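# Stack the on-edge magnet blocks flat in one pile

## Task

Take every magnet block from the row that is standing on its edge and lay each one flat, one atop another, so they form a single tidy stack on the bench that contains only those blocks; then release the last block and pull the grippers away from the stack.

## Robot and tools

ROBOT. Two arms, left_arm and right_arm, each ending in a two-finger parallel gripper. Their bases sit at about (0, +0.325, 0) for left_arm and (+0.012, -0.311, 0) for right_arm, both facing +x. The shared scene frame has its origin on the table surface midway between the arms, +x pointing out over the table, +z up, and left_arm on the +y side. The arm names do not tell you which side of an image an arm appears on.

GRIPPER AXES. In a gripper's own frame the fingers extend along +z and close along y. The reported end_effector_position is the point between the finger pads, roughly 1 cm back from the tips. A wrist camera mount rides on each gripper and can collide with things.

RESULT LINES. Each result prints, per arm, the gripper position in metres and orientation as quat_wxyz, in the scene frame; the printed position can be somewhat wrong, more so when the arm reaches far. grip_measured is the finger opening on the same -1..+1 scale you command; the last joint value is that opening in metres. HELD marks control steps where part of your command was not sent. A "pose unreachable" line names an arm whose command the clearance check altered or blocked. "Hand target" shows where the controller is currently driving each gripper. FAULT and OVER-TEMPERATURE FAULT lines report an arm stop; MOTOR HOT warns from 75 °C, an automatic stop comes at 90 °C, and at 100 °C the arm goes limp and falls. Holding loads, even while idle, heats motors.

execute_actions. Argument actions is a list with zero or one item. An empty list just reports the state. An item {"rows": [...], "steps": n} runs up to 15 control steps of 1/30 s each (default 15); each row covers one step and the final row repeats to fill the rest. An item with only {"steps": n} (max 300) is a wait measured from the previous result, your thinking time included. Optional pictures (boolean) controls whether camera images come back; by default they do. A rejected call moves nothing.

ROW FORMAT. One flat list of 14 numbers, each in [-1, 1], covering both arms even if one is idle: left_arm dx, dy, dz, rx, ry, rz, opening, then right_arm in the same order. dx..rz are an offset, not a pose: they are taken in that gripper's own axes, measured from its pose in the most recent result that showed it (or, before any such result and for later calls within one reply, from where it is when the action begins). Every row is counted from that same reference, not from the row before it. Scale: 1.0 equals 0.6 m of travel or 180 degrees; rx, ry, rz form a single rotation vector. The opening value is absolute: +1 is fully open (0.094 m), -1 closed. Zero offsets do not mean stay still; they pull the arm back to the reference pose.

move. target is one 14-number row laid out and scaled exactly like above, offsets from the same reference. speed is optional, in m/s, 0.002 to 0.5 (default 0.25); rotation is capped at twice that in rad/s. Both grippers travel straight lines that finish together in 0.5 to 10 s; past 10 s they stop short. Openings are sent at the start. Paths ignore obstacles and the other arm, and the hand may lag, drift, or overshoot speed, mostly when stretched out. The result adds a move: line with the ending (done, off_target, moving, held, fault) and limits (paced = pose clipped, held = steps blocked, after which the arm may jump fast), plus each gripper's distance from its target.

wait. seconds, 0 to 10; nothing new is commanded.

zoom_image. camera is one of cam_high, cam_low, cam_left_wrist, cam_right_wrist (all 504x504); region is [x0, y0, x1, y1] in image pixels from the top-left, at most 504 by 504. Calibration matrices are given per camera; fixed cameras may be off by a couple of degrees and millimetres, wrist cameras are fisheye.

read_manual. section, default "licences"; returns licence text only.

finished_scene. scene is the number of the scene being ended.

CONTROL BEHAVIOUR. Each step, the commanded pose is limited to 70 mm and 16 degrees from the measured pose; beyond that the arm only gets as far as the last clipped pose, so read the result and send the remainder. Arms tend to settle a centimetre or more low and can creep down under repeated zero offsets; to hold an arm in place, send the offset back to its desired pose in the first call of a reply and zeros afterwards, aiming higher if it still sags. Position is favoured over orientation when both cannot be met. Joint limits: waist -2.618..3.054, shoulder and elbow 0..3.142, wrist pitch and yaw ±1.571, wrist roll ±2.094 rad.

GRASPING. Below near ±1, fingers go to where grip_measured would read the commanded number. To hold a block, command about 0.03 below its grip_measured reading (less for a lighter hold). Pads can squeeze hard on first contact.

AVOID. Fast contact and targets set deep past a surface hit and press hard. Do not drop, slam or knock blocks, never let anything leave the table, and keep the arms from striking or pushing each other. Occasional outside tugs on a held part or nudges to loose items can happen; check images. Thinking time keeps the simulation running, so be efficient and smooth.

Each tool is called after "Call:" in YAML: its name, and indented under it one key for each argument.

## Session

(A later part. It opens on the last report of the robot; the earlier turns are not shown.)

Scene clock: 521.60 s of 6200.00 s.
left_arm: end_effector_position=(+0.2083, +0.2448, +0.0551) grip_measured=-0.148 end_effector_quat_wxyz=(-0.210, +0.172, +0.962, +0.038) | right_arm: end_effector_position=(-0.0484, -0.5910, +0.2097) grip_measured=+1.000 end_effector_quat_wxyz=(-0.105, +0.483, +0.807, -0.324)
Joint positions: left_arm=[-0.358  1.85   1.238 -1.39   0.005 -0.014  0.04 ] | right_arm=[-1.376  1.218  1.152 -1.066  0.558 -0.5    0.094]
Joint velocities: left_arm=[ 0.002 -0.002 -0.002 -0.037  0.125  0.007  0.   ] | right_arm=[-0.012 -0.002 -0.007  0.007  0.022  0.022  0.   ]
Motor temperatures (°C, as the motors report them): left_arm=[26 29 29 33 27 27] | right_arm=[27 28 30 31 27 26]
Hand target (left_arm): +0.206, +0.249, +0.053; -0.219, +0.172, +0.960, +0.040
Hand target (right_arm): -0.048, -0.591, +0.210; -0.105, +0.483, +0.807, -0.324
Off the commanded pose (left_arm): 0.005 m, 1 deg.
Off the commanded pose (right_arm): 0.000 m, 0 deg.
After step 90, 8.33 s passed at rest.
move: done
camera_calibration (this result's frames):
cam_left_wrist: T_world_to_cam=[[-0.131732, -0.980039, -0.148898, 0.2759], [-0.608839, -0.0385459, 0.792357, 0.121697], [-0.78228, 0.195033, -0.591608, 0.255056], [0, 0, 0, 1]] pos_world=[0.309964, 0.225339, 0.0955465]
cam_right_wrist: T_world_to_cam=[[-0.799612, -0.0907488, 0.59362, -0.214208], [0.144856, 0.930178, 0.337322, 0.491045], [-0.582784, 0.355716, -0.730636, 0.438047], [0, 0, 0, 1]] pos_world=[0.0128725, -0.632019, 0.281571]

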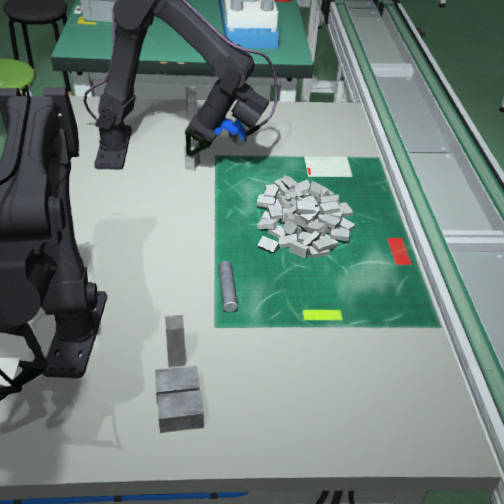

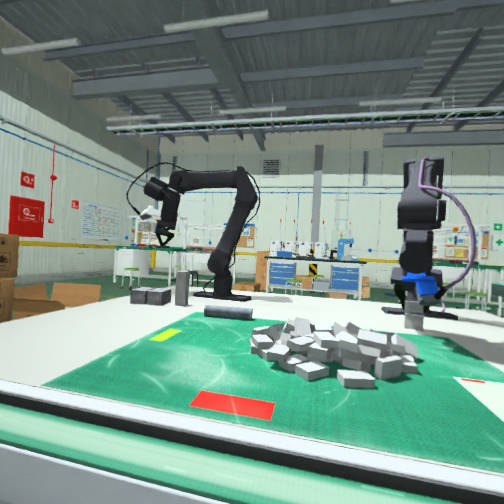

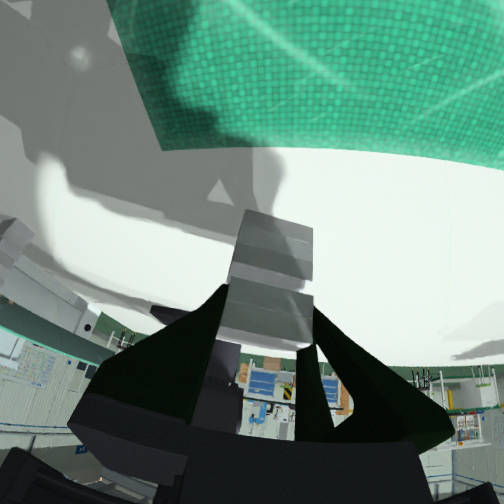

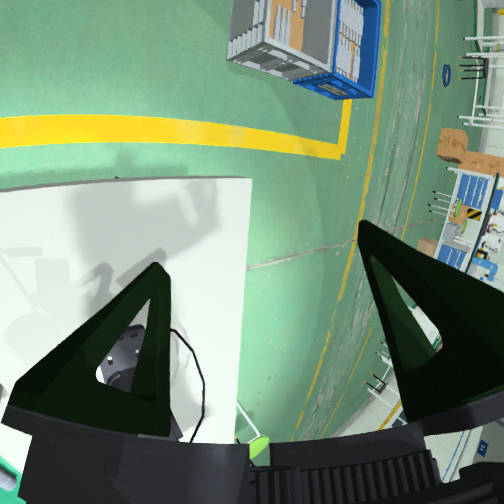

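Call:
move:
  target: [-0.0070,0.0075,0.0160,0,0.005,0,-0.19,0,0,0,0,0,0,1]
  speed: 0.01

Call:
zoom_image:
  camera: "cam_left_wrist"
  region: [180, 170, 380, 370]

Call:
zoom_image:
  camera: "cam_high"
  region: [150, 100, 250, 200]

Scene clock: 529.50 s of 6200.00 s.
left_arm: end_effector_position=(+0.2136, +0.2443, +0.0478) grip_measured=-0.148 end_effector_quat_wxyz=(-0.207, +0.171, +0.963, +0.036) | right_arm: end_effector_position=(-0.0484, -0.5910, +0.2097) grip_measured=+1.000 end_effector_quat_wxyz=(-0.105, +0.483, +0.807, -0.324)
Joint positions: left_arm=[-0.352  1.871  1.238 -1.361  0.005 -0.009  0.04 ] | right_arm=[-1.376  1.218  1.152 -1.066  0.558 -0.5    0.094]
Joint velocities: left_arm=[-0.027 -0.002 -0.002 -0.051  0.007  0.095  0.   ] | right_arm=[ 0.002 -0.002 -0.012  0.066 -0.066 -0.066  0.   ]
Motor temperatures (°C, as the motors report them): left_arm=[26 29 29 33 27 27] | right_arm=[27 28 30 31 27 26]
Hand target (left_arm): +0.209, +0.249, +0.045; -0.218, +0.171, +0.960, +0.039
Hand target (right_arm): -0.048, -0.591, +0.210; -0.105, +0.483, +0.807, -0.324
Off the commanded pose (left_arm): 0.007 m, 1 deg.
Off the commanded pose (right_arm): 0.000 m, 0 deg.
After step 90, 3.53 s passed at rest.
move: done
camera_calibration (this result's frames):
cam_left_wrist: T_world_to_cam=[[-0.128881, -0.980954, -0.145323, 0.274408], [-0.613881, -0.0361686, 0.788569, 0.131425], [-0.778807, 0.190843, -0.597528, 0.255477], [0, 0, 0, 1]] pos_world=[0.315012, 0.22518, 0.0888943]
cam_right_wrist: T_world_to_cam=[[-0.799612, -0.0907488, 0.59362, -0.214208], [0.144856, 0.930178, 0.337322, 0.491045], [-0.582784, 0.355716, -0.730636, 0.438047], [0, 0, 0, 1]] pos_world=[0.0128725, -0.632019, 0.281571]

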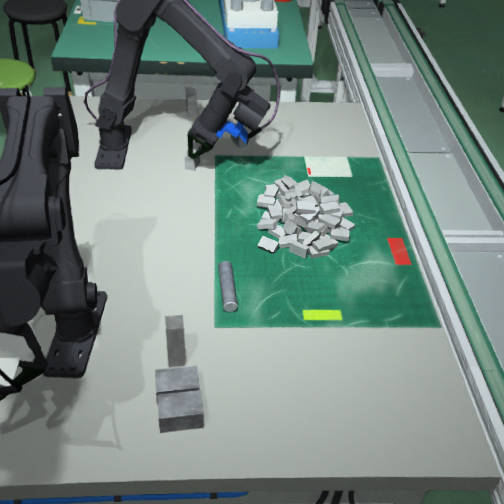

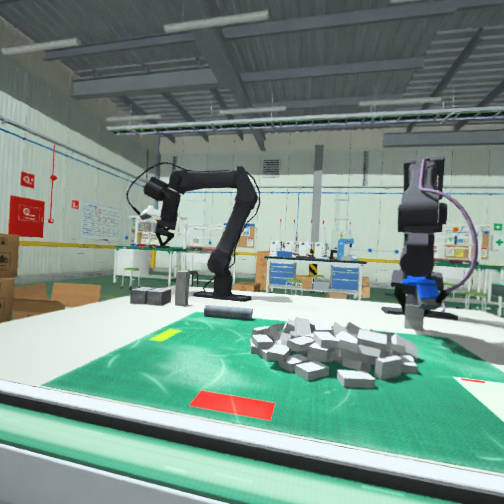

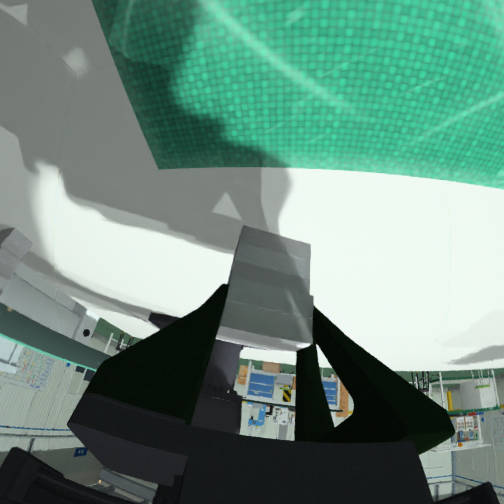

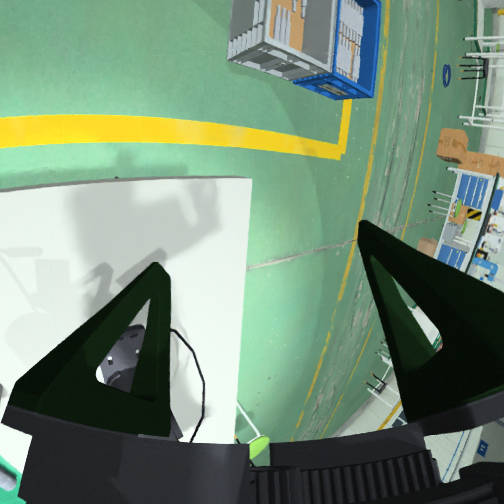

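Region (180, 170, 380, 370) of cam_left_wrist's 504x504 image, scaled by 2.520, with more detail than that image has.

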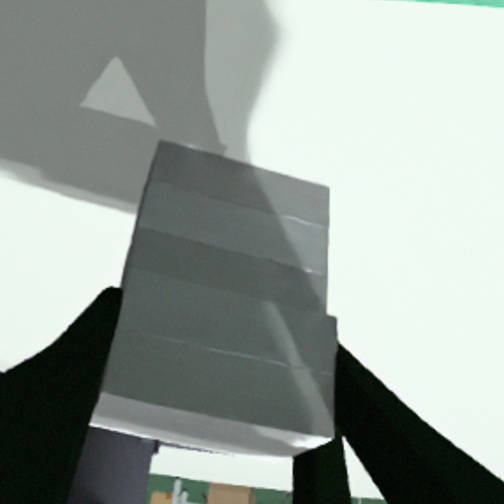

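Region (150, 100, 250, 200) of cam_high's 504x504 image, scaled by 5.040, with more detail than that image has.

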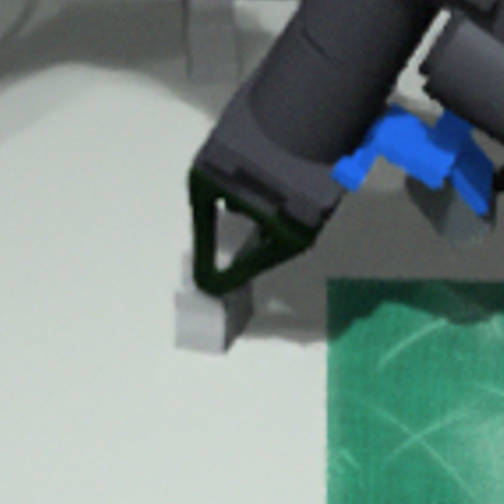

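Call:
move:
  target: [0.012,0.005,0.002,0,0.004,0,-0.19,0,0,0,0,0,0,1]
  speed: 0.01

Call:
zoom_image:
  camera: "cam_left_wrist"
  region: [180, 170, 380, 370]

Call:
zoom_image:
  camera: "cam_high"
  region: [150, 100, 250, 200]

Scene clock: 545.30 s of 6200.00 s.
left_arm: end_effector_position=(+0.2136, +0.2443, +0.0478) grip_measured=-0.148 end_effector_quat_wxyz=(-0.207, +0.171, +0.963, +0.036) | right_arm: end_effector_position=(-0.0483, -0.5910, +0.2097) grip_measured=+1.000 end_effector_quat_wxyz=(-0.105, +0.483, +0.807, -0.324)
Joint positions: left_arm=[-0.352  1.871  1.238 -1.361  0.005 -0.009  0.04 ] | right_arm=[-1.376  1.218  1.152 -1.066  0.557 -0.5    0.094]
Joint velocities: left_arm=[-0.017 -0.007 -0.012  0.007 -0.081  0.022  0.001] | right_arm=[-0.002 -0.007  0.007  0.022 -0.051 -0.066  0.   ]
Motor temperatures (°C, as the motors report them): left_arm=[26 30 28 32 27 27] | right_arm=[27 28 30 31 27 26]
Hand target (left_arm): +0.208, +0.249, +0.050; -0.213, +0.171, +0.961, +0.037
Hand target (right_arm): -0.048, -0.591, +0.210; -0.105, +0.483, +0.807, -0.324
Off the commanded pose (left_arm): 0.008 m, 1 deg.
Off the commanded pose (right_arm): 0.000 m, 0 deg.
After step 90, 11.80 s passed at rest.
move: done
camera_calibration (this result's frames):
cam_left_wrist: T_world_to_cam=[[-0.12923, -0.980931, -0.145172, 0.27447], [-0.613851, -0.035839, 0.788608, 0.131336], [-0.778772, 0.191026, -0.597514, 0.255424], [0, 0, 0, 1]] pos_world=[0.315008, 0.22515, 0.0888917]
cam_right_wrist: T_world_to_cam=[[-0.799801, -0.0909032, 0.593342, -0.214184], [0.14459, 0.930187, 0.33741, 0.491029], [-0.582591, 0.355652, -0.730821, 0.438071], [0, 0, 0, 1]] pos_world=[0.0129137, -0.63202, 0.281557]

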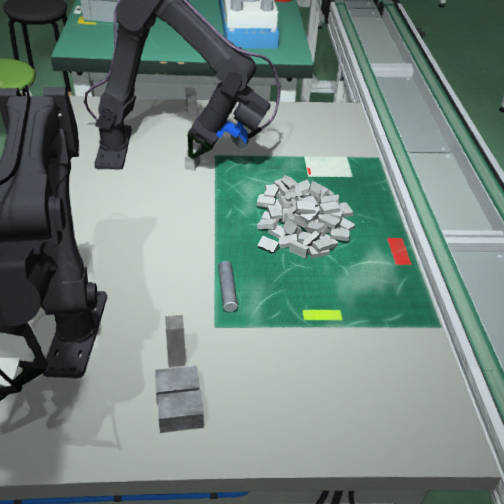

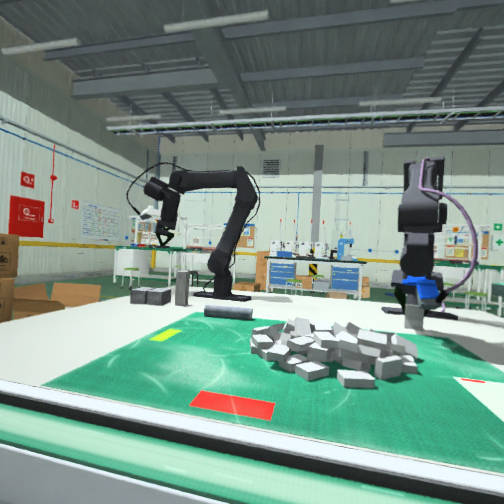

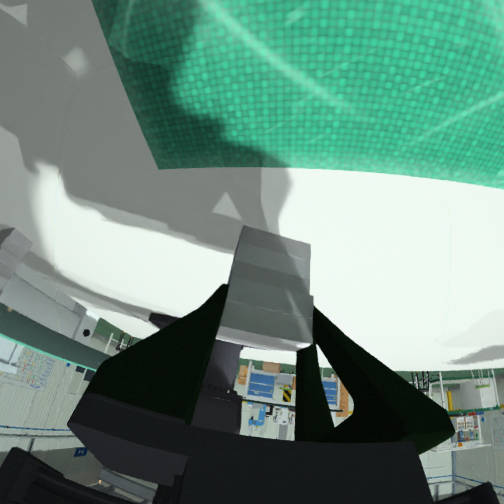

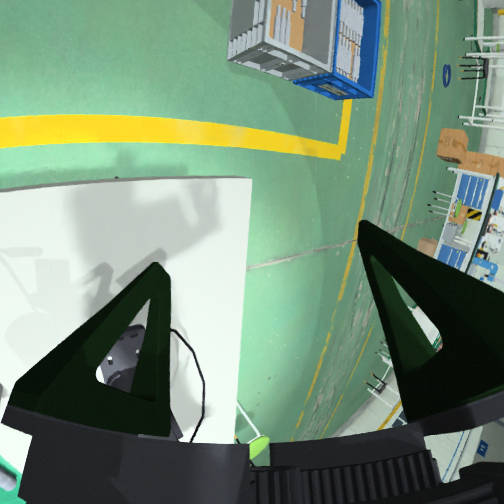

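Region (180, 170, 380, 370) of cam_left_wrist's 504x504 image, scaled by 2.520, with more detail than that image has.

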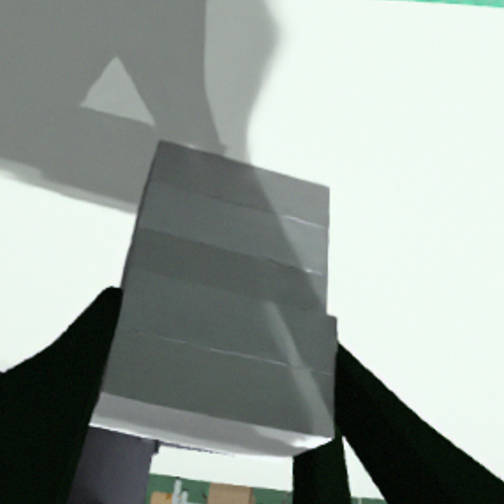

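Region (150, 100, 250, 200) of cam_high's 504x504 image, scaled by 5.040, with more detail than that image has.

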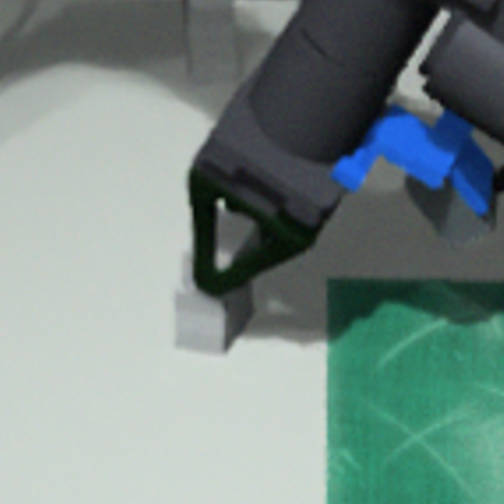

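Call:
move:
  target: [0,0,0,0,0,0,0.3,0,0,0,0,0,0,1]
  speed: 0.02

Scene clock: 550.53 s of 6200.00 s.
left_arm: end_effector_position=(+0.2136, +0.2443, +0.0478) grip_measured=+0.299 end_effector_quat_wxyz=(-0.207, +0.171, +0.963, +0.036) | right_arm: end_effector_position=(-0.0483, -0.5910, +0.2097) grip_measured=+1.000 end_effector_quat_wxyz=(-0.105, +0.482, +0.807, -0.324)
Joint positions: left_arm=[-0.352  1.871  1.238 -1.361  0.005 -0.009  0.061] | right_arm=[-1.376  1.218  1.152 -1.066  0.557 -0.5    0.094]
Joint velocities: left_arm=[ 0.002  0.002  0.012  0.11  -0.037 -0.007  0.   ] | right_arm=[-0.002  0.007  0.007 -0.081  0.081  0.037  0.   ]
Motor temperatures (°C, as the motors report them): left_arm=[26 30 28 32 27 27] | right_arm=[27 28 30 31 27 26]
Hand target (left_arm): +0.214, +0.244, +0.048; -0.207, +0.171, +0.963, +0.036
Hand target (right_arm): -0.048, -0.591, +0.210; -0.105, +0.482, +0.807, -0.324
Off the commanded pose (left_arm): 0.000 m, 0 deg.
Off the commanded pose (right_arm): 0.000 m, 0 deg.
After step 90, 1.53 s passed at rest.
move: done
camera_calibration (this result's frames):
cam_left_wrist: T_world_to_cam=[[-0.12923, -0.980931, -0.145172, 0.27447], [-0.613851, -0.035839, 0.788608, 0.131336], [-0.778772, 0.191026, -0.597514, 0.255424], [0, 0, 0, 1]] pos_world=[0.315008, 0.22515, 0.0888917]
cam_right_wrist: T_world_to_cam=[[-0.799989, -0.0910576, 0.593064, -0.21416], [0.144323, 0.930197, 0.337498, 0.491014], [-0.582398, 0.355588, -0.731006, 0.438094], [0, 0, 0, 1]] pos_world=[0.0129548, -0.632021, 0.281544]

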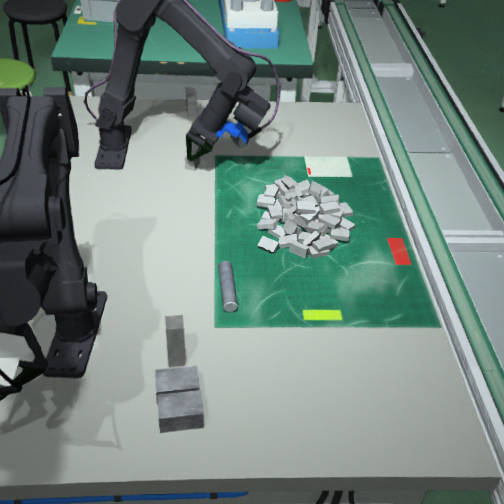

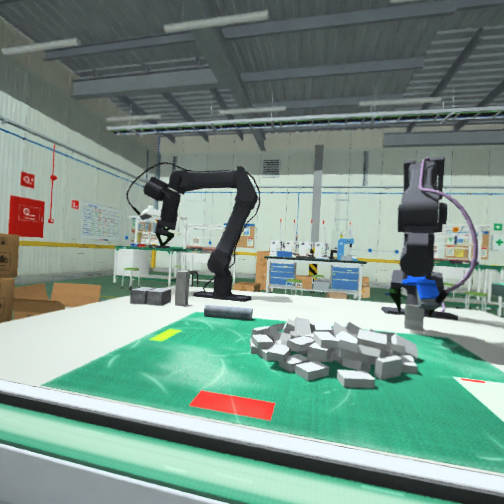

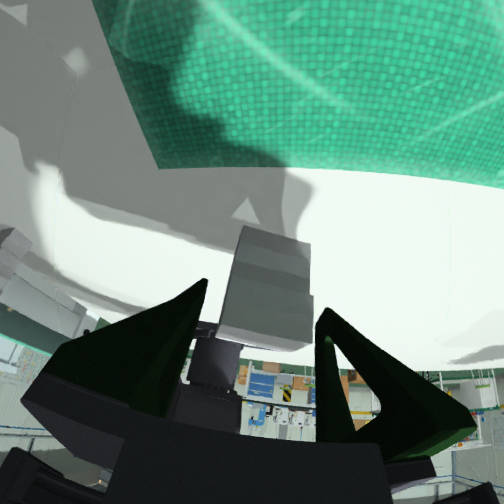

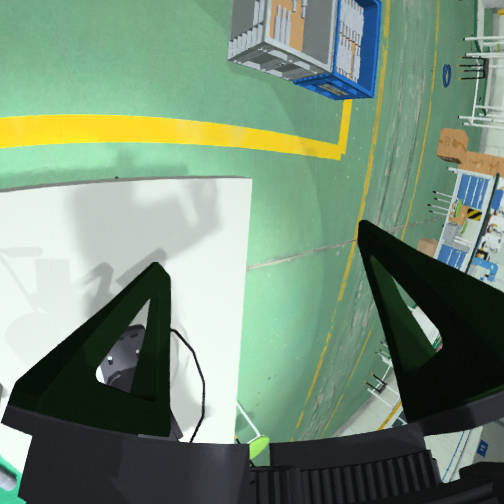

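Call:
move:
  target: [0.0578,0,-0.0799,0,-0.1347,0,0.3,0,0,0,0,0,0,1]
  speed: 0.1

Call:
move:
  target: [0,0,-0.008,0,0,-0.5,0.2,0,0,0,0,0,0,1]
  speed: 0.4

Scene clock: 566.60 s of 6200.00 s.
left_arm: end_effector_position=(+0.2041, +0.2480, +0.1062) grip_measured=+0.299 end_effector_quat_wxyz=(-0.008, +0.173, +0.985, -0.001) | right_arm: end_effector_position=(-0.0483, -0.5910, +0.2097) grip_measured=+1.000 end_effector_quat_wxyz=(-0.105, +0.482, +0.807, -0.324)
Joint positions: left_arm=[-0.352  1.385  1.052 -1.252  0.004 -0.014  0.061] | right_arm=[-1.376  1.218  1.152 -1.066  0.557 -0.5    0.094]
Joint velocities: left_arm=[-0.002 -0.007  0.007 -0.007 -0.022 -0.081 -0.   ] | right_arm=[-0.002 -0.012  0.007 -0.022 -0.022  0.037  0.   ]
Motor temperatures (°C, as the motors report them): left_arm=[26 30 28 32 27 27] | right_arm=[27 28 30 31 27 26]
Hand target (left_arm): +0.204, +0.248, +0.106; +0.001, +0.173, +0.985, +0.003
Hand target (right_arm): -0.048, -0.591, +0.210; -0.105, +0.483, +0.807, -0.324
Off the commanded pose (left_arm): 0.002 m, 1 deg.
Off the commanded pose (right_arm): 0.000 m, 0 deg.
After step 90, 10.63 s passed at rest.
move: done
camera_calibration (this result's frames):
cam_left_wrist: T_world_to_cam=[[-0.0874519, -0.995202, -0.0438813, 0.269642], [-0.864048, 0.0538575, 0.500521, 0.139013], [-0.495756, 0.081687, -0.864612, 0.279985], [0, 0, 0, 1]] pos_world=[0.282498, 0.23799, 0.184331]
cam_right_wrist: T_world_to_cam=[[-0.799989, -0.0910576, 0.593064, -0.21416], [0.144323, 0.930197, 0.337498, 0.491014], [-0.582398, 0.355588, -0.731006, 0.438094], [0, 0, 0, 1]] pos_world=[0.0129548, -0.632021, 0.281544]

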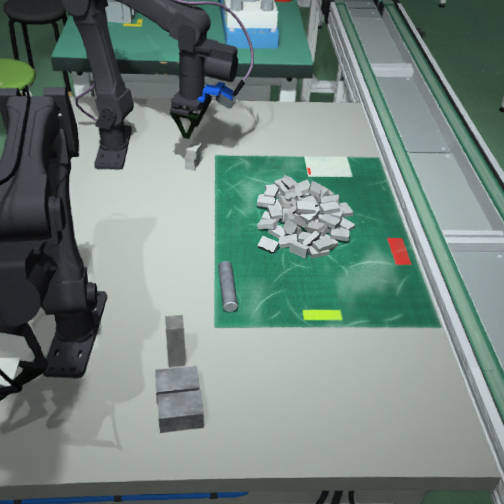

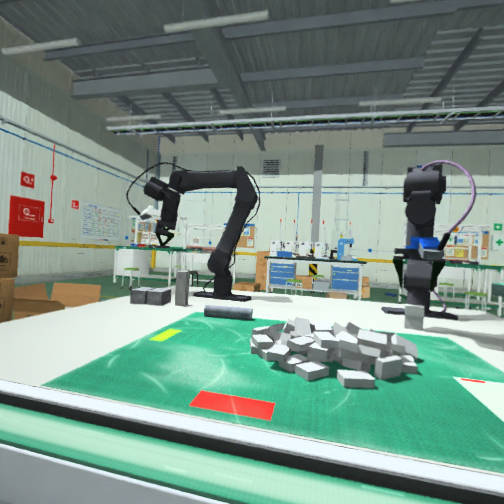

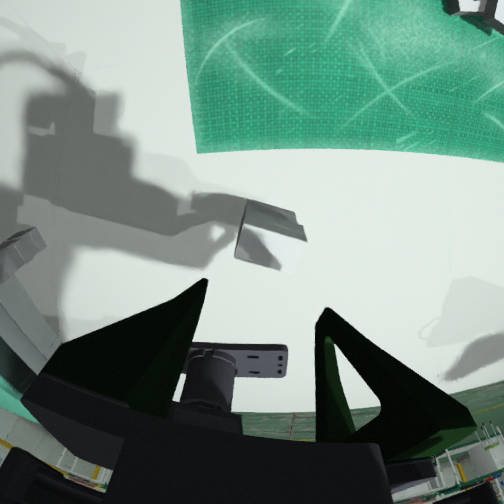

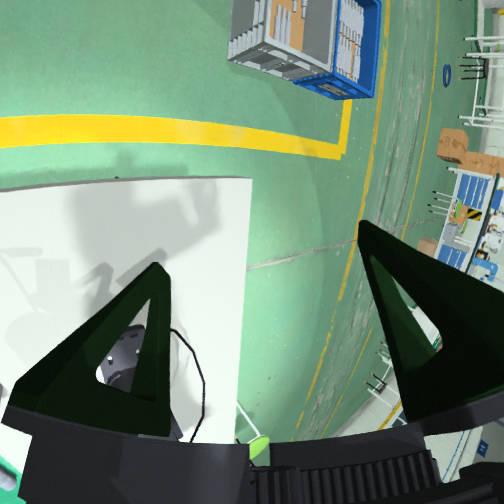

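Scene clock: 569.23 s of 6200.00 s.
left_arm: end_effector_position=(+0.2035, +0.2477, +0.1062) grip_measured=+0.201 end_effector_quat_wxyz=(-0.008, -0.568, +0.823, +0.005) | right_arm: end_effector_position=(-0.0482, -0.5910, +0.2096) grip_measured=+1.000 end_effector_quat_wxyz=(-0.104, +0.482, +0.807, -0.324)
Joint positions: left_arm=[-0.352  1.385  1.052 -1.254  0.007 -1.572  0.056] | right_arm=[-1.376  1.218  1.152 -1.066  0.557 -0.5    0.094]
Joint velocities: left_arm=[ 0.002 -0.022  0.002  0.022 -0.007 -0.081  0.001] | right_arm=[ 0.012 -0.012 -0.017 -0.095  0.022 -0.022  0.   ]
Motor temperatures (°C, as the motors report them): left_arm=[26 30 28 31 27 27] | right_arm=[27 28 30 31 27 26]
Hand target (left_arm): +0.204, +0.248, +0.111; -0.006, -0.574, +0.819, +0.005
Hand target (right_arm): -0.048, -0.591, +0.210; -0.105, +0.482, +0.807, -0.324
Off the commanded pose (left_arm): 0.005 m, 1 deg.
Off the commanded pose (right_arm): 0.000 m, 0 deg.
move: done
camera_calibration (this result's frames):
cam_left_wrist: T_world_to_cam=[[0.993061, -0.0999714, -0.0619319, -0.170423], [-0.0570916, -0.87024, 0.489308, 0.204323], [-0.102812, -0.482377, -0.869909, 0.340006], [0, 0, 0, 1]] pos_world=[0.215862, 0.324784, 0.185243]
cam_right_wrist: T_world_to_cam=[[-0.800178, -0.091212, 0.592786, -0.214137], [0.144056, 0.930206, 0.337586, 0.490998], [-0.582205, 0.355524, -0.731191, 0.438118], [0, 0, 0, 1]] pos_world=[0.012996, -0.632023, 0.281531]

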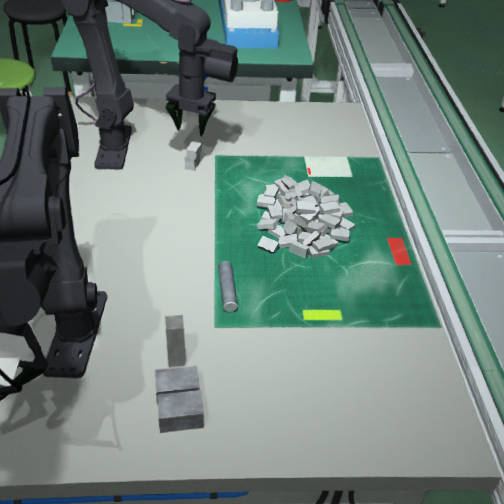

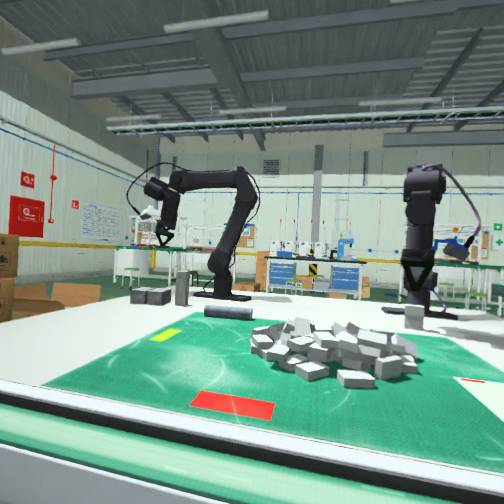

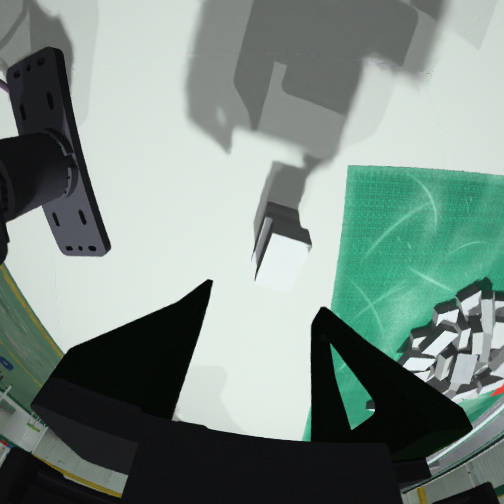

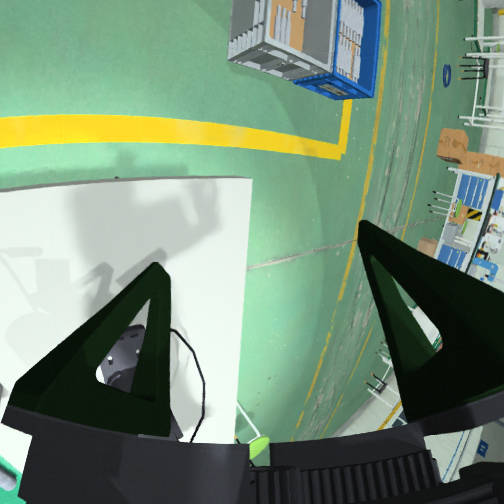

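Call:
move:
  target: [0,0,0.135,0,0,0,0.2,0,0,0,0,0,0,1]
  speed: 0.06

Call:
zoom_image:
  camera: "cam_high"
  region: [150, 100, 250, 200]

Scene clock: 575.73 s of 6200.00 s.
left_arm: end_effector_position=(+0.2045, +0.2473, +0.0299) grip_measured=+0.201 end_effector_quat_wxyz=(-0.003, -0.570, +0.822, -0.002) | right_arm: end_effector_position=(-0.0482, -0.5910, +0.2096) grip_measured=+1.000 end_effector_quat_wxyz=(-0.104, +0.482, +0.807, -0.324)
Joint positions: left_arm=[-0.352  1.453  0.794 -0.912  0.007 -1.575  0.056] | right_arm=[-1.376  1.218  1.152 -1.066  0.557 -0.5    0.094]
Joint velocities: left_arm=[-0.002 -0.017 -0.002  0.007 -0.051  0.007 -0.001] | right_arm=[-0.002  0.007 -0.002  0.037  0.037 -0.037  0.   ]
Motor temperatures (°C, as the motors report them): left_arm=[26 29 29 31 27 27] | right_arm=[27 28 30 31 27 26]
Hand target (left_arm): +0.200, +0.247, +0.026; -0.008, -0.568, +0.823, +0.005
Hand target (right_arm): -0.048, -0.591, +0.210; -0.105, +0.482, +0.807, -0.324
Off the commanded pose (left_arm): 0.005 m, 1 deg.
Off the commanded pose (right_arm): 0.000 m, 0 deg.
After step 90, 1.63 s passed at rest.
move: done
camera_calibration (this result's frames):
cam_left_wrist: T_world_to_cam=[[0.99419, -0.0972517, -0.046133, -0.17753], [-0.0619706, -0.86758, 0.493421, 0.241613], [-0.0880101, -0.487696, -0.868566, 0.271793], [0, 0, 0, 1]] pos_world=[0.215392, 0.324906, 0.108663]
cam_right_wrist: T_world_to_cam=[[-0.800178, -0.091212, 0.592786, -0.214137], [0.144056, 0.930206, 0.337586, 0.490998], [-0.582205, 0.355524, -0.731191, 0.438118], [0, 0, 0, 1]] pos_world=[0.012996, -0.632023, 0.281531]

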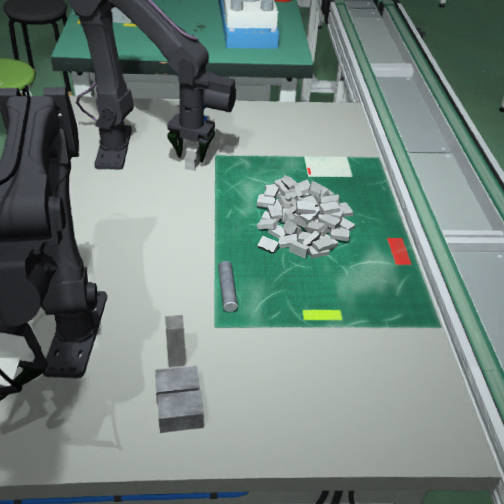

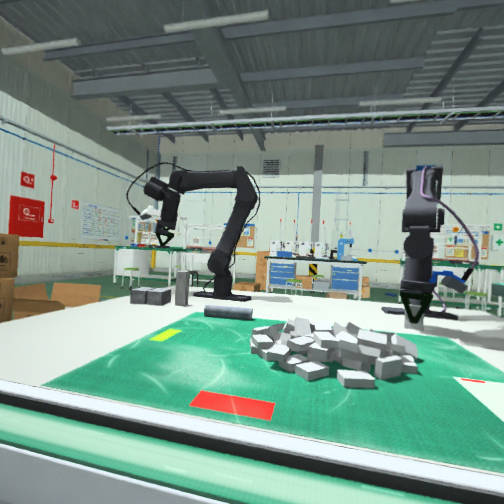

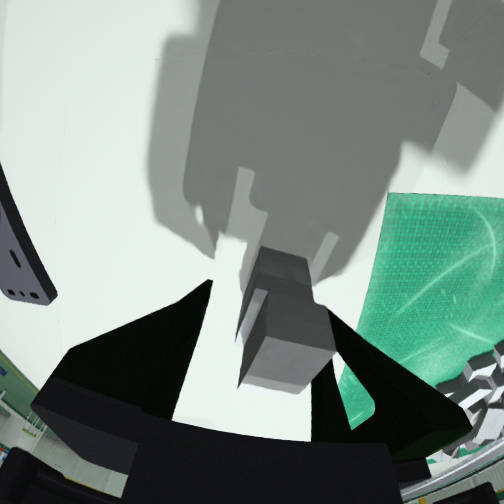

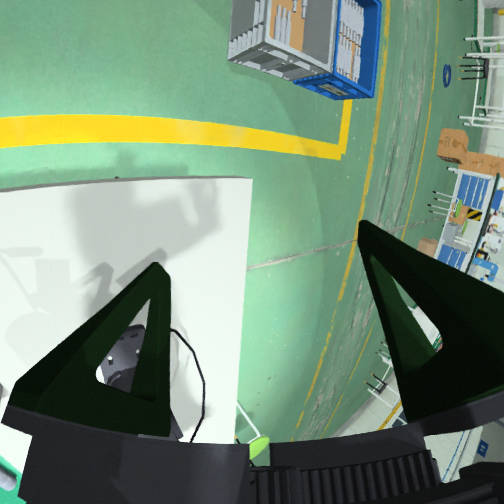

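Region (150, 100, 250, 200) of cam_high's 504x504 image, scaled by 5.040, with more detail than that image has.

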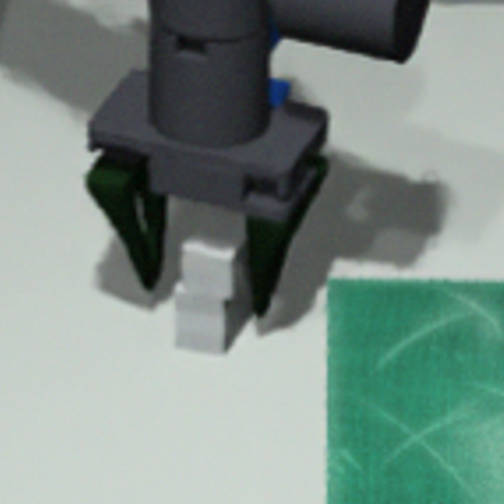

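Call:
move:
  target: [0,-0.006,0.027,0,0,0,0.2,0,0,0,0,0,0,1]
  speed: 0.02

Call:
zoom_image:
  camera: "cam_high"
  region: [150, 100, 250, 200]

Scene clock: 580.90 s of 6200.00 s.
left_arm: end_effector_position=(+0.2119, +0.2445, +0.0191) grip_measured=+0.201 end_effector_quat_wxyz=(+0.002, -0.570, +0.822, -0.010) | right_arm: end_effector_position=(-0.0482, -0.5910, +0.2096) grip_measured=+1.000 end_effector_quat_wxyz=(-0.104, +0.482, +0.807, -0.324)
Joint positions: left_arm=[-0.352  1.486  0.776 -0.841  0.007 -1.575  0.056] | right_arm=[-1.376  1.218  1.152 -1.066  0.556 -0.5    0.094]
Joint velocities: left_arm=[ 0.007 -0.007 -0.022 -0.022 -0.022  0.007 -0.   ] | right_arm=[-0.002 -0.012 -0.017 -0.007 -0.051 -0.007  0.   ]
Motor temperatures (°C, as the motors report them): left_arm=[26 29 28 31 27 27] | right_arm=[27 28 30 31 27 26]
Hand target (left_arm): +0.207, +0.246, +0.014; -0.003, -0.570, +0.822, -0.002
Hand target (right_arm): -0.048, -0.591, +0.210; -0.104, +0.482, +0.807, -0.324
Off the commanded pose (left_arm): 0.007 m, 1 deg.
Off the commanded pose (right_arm): 0.000 m, 0 deg.
After step 90, 1.03 s passed at rest.
move: done
camera_calibration (this result's frames):
cam_left_wrist: T_world_to_cam=[[0.994859, -0.0975052, -0.0273688, -0.186153], [-0.0709903, -0.86416, 0.498185, 0.245937], [-0.0722266, -0.49368, -0.866639, 0.259771], [0, 0, 0, 1]] pos_world=[0.221417, 0.322622, 0.0975113]
cam_right_wrist: T_world_to_cam=[[-0.800366, -0.0913664, 0.592508, -0.214113], [0.14379, 0.930215, 0.337674, 0.490982], [-0.582012, 0.35546, -0.731375, 0.438142], [0, 0, 0, 1]] pos_world=[0.0130372, -0.632024, 0.281518]

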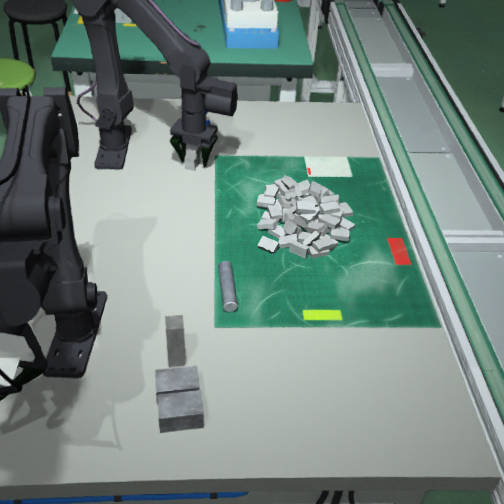

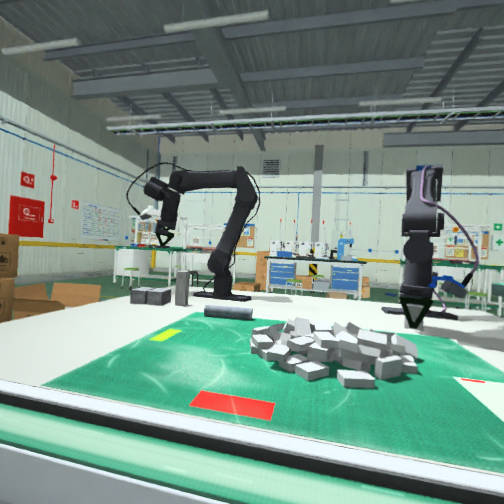

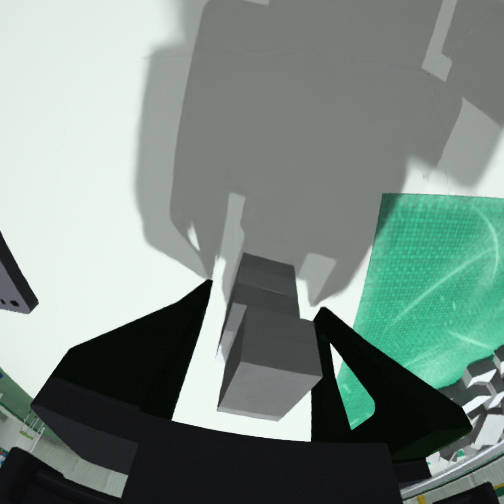

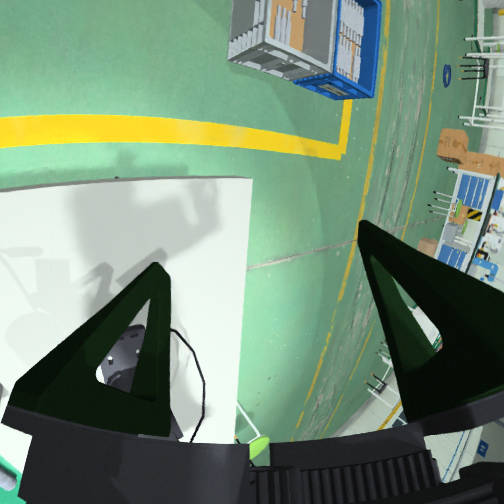

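Region (150, 100, 250, 200) of cam_high's 504x504 image, scaled by 5.040, with more detail than that image has.

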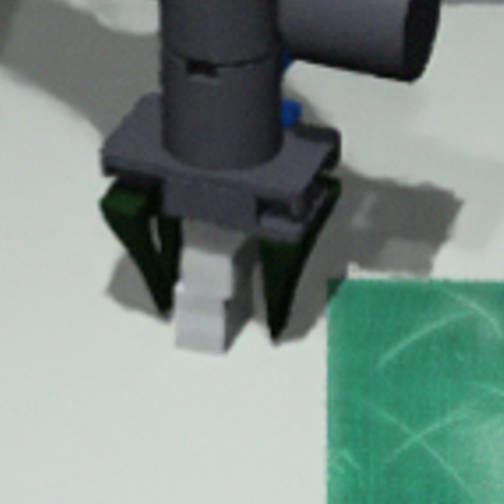

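Call:
move:
  target: [0,0.016,0.013,-0.012,0,0,0.2,0,0,0,0,0,0,1]
  speed: 0.015

Call:
zoom_image:
  camera: "cam_high"
  region: [150, 100, 250, 200]

Scene clock: 589.47 s of 6200.00 s.
left_arm: end_effector_position=(+0.2125, +0.2443, +0.0191) grip_measured=+0.201 end_effector_quat_wxyz=(+0.003, -0.570, +0.822, -0.011) | right_arm: end_effector_position=(-0.0482, -0.5910, +0.2096) grip_measured=+1.000 end_effector_quat_wxyz=(-0.104, +0.482, +0.807, -0.324)
Joint positions: left_arm=[-0.352  1.486  0.776 -0.839  0.007 -1.575  0.056] | right_arm=[-1.376  1.218  1.152 -1.066  0.556 -0.5    0.094]
Joint velocities: left_arm=[ 0.002  0.002 -0.017 -0.037 -0.066 -0.051 -0.001] | right_arm=[ 0.002  0.002 -0.012  0.051 -0.051  0.037  0.   ]
Motor temperatures (°C, as the motors report them): left_arm=[26 29 28 31 27 27] | right_arm=[27 28 30 31 27 26]
Hand target (left_arm): +0.203, +0.248, +0.012; -0.008, -0.569, +0.822, +0.005
Hand target (right_arm): -0.048, -0.591, +0.210; -0.104, +0.482, +0.807, -0.324
Off the commanded pose (left_arm): 0.013 m, 2 deg.
Off the commanded pose (right_arm): 0.000 m, 0 deg.
After step 90, 4.03 s passed at rest.
move: off_target (left_arm)
camera_calibration (this result's frames):
cam_left_wrist: T_world_to_cam=[[0.994915, -0.0975265, -0.0251605, -0.18675], [-0.0720571, -0.863756, 0.498733, 0.245912], [-0.0703721, -0.494383, -0.866391, 0.259493], [0, 0, 0, 1]] pos_world=[0.221781, 0.322484, 0.0974792]
cam_right_wrist: T_world_to_cam=[[-0.800366, -0.0913664, 0.592508, -0.214113], [0.14379, 0.930215, 0.337674, 0.490982], [-0.582012, 0.35546, -0.731375, 0.438142], [0, 0, 0, 1]] pos_world=[0.0130372, -0.632024, 0.281518]

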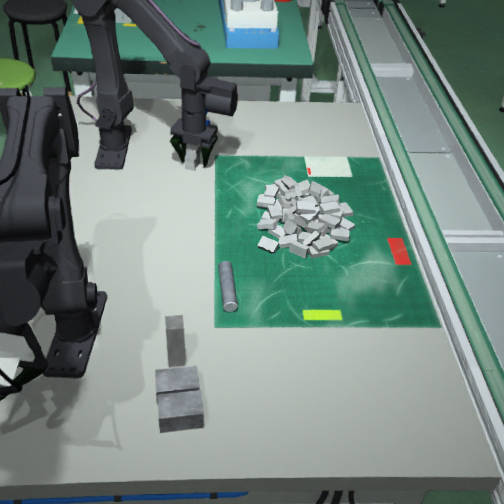

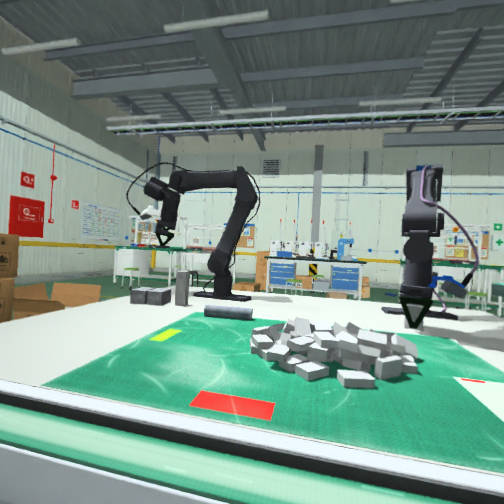

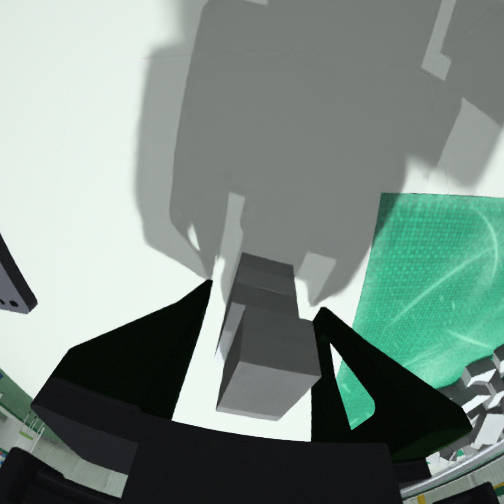

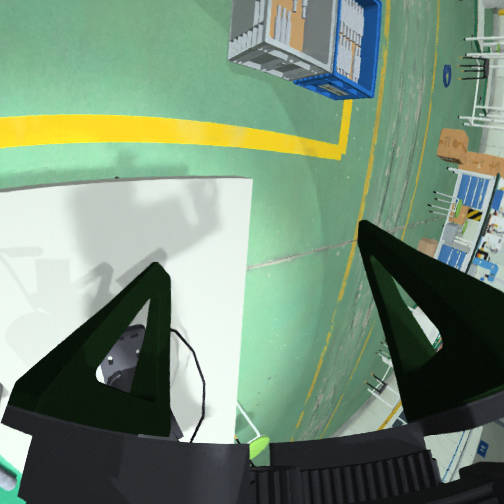

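Region (150, 100, 250, 200) of cam_high's 504x504 image, scaled by 5.040, with more detail than that image has.

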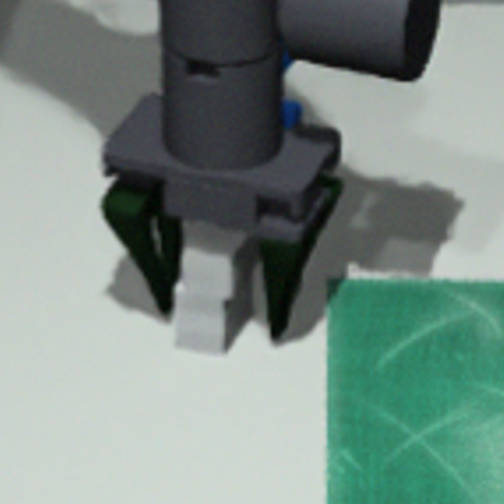

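Call:
move:
  target: [0,0.026,0.018,-0.016,0,0,0.2,0,0,0,0,0,0,1]
  speed: 0.015

Call:
zoom_image:
  camera: "cam_high"
  region: [150, 100, 250, 200]

Scene clock: 600.10 s of 6200.00 s.
left_arm: end_effector_position=(+0.2038, +0.2475, +0.0132) grip_measured=+0.201 end_effector_quat_wxyz=(-0.004, -0.570, +0.822, -0.001) | right_arm: end_effector_position=(-0.0481, -0.5910, +0.2096) grip_measured=+1.000 end_effector_quat_wxyz=(-0.104, +0.482, +0.807, -0.324)
Joint positions: left_arm=[-0.352  1.486  0.75  -0.838  0.007 -1.575  0.056] | right_arm=[-1.376  1.218  1.152 -1.066  0.556 -0.5    0.094]
Joint velocities: left_arm=[ 0.007 -0.002 -0.012 -0.007 -0.051 -0.007 -0.001] | right_arm=[ 0.002  0.022  0.017 -0.037  0.037  0.037  0.   ]
Motor temperatures (°C, as the motors report them): left_arm=[26 29 28 31 27 27] | right_arm=[27 28 30 31 27 26]
Hand target (left_arm): +0.198, +0.249, +0.008; -0.012, -0.569, +0.822, +0.009
Hand target (right_arm): -0.048, -0.591, +0.210; -0.104, +0.482, +0.807, -0.324
Off the commanded pose (left_arm): 0.008 m, 1 deg.
Off the commanded pose (right_arm): 0.000 m, 0 deg.
After step 90, 5.73 s passed at rest.
move: done
camera_calibration (this result's frames):
cam_left_wrist: T_world_to_cam=[[0.994054, -0.0972002, -0.049075, -0.177607], [-0.0605637, -0.868113, 0.492657, 0.249842], [-0.0904891, -0.486756, -0.868839, 0.25768], [0, 0, 0, 1]] pos_world=[0.215, 0.325055, 0.0920793]
cam_right_wrist: T_world_to_cam=[[-0.800554, -0.0915209, 0.59223, -0.214089], [0.143523, 0.930225, 0.337762, 0.490967], [-0.581819, 0.355396, -0.73156, 0.438166], [0, 0, 0, 1]] pos_world=[0.0130783, -0.632025, 0.281505]

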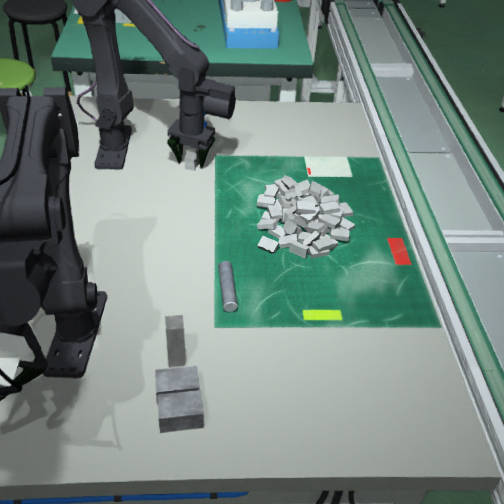

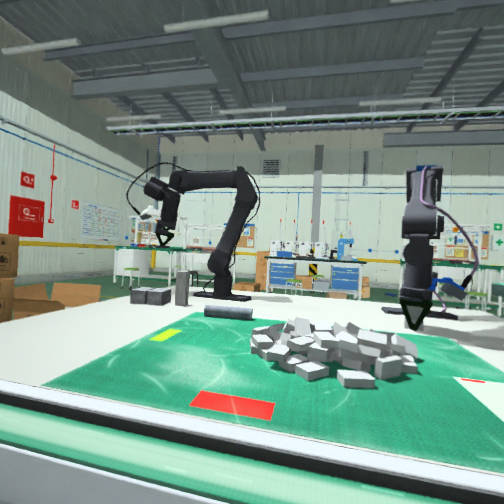

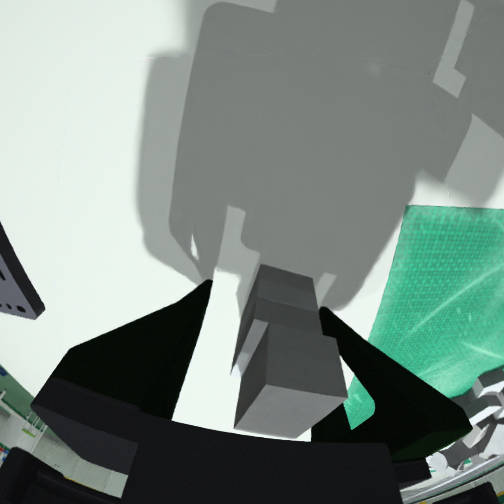

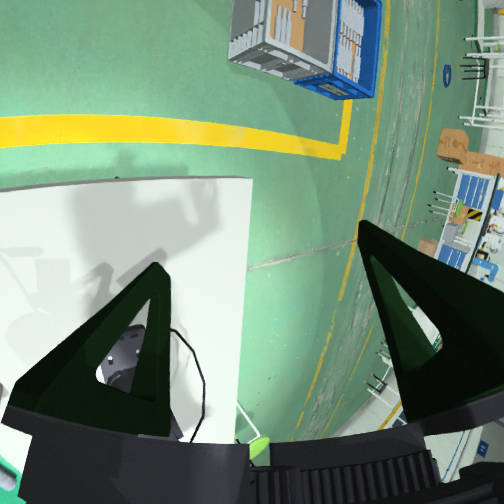

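Region (150, 100, 250, 200) of cam_high's 504x504 image, scaled by 5.040, with more detail than that image has.

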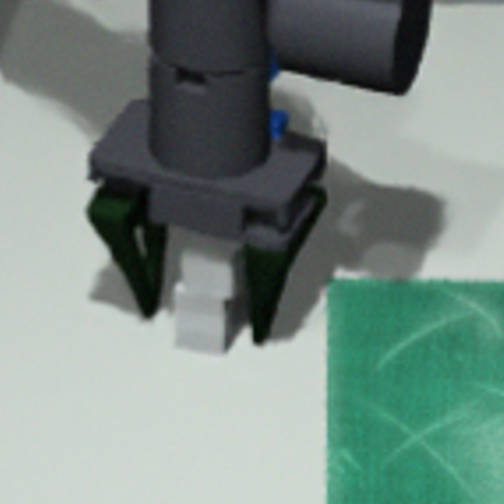

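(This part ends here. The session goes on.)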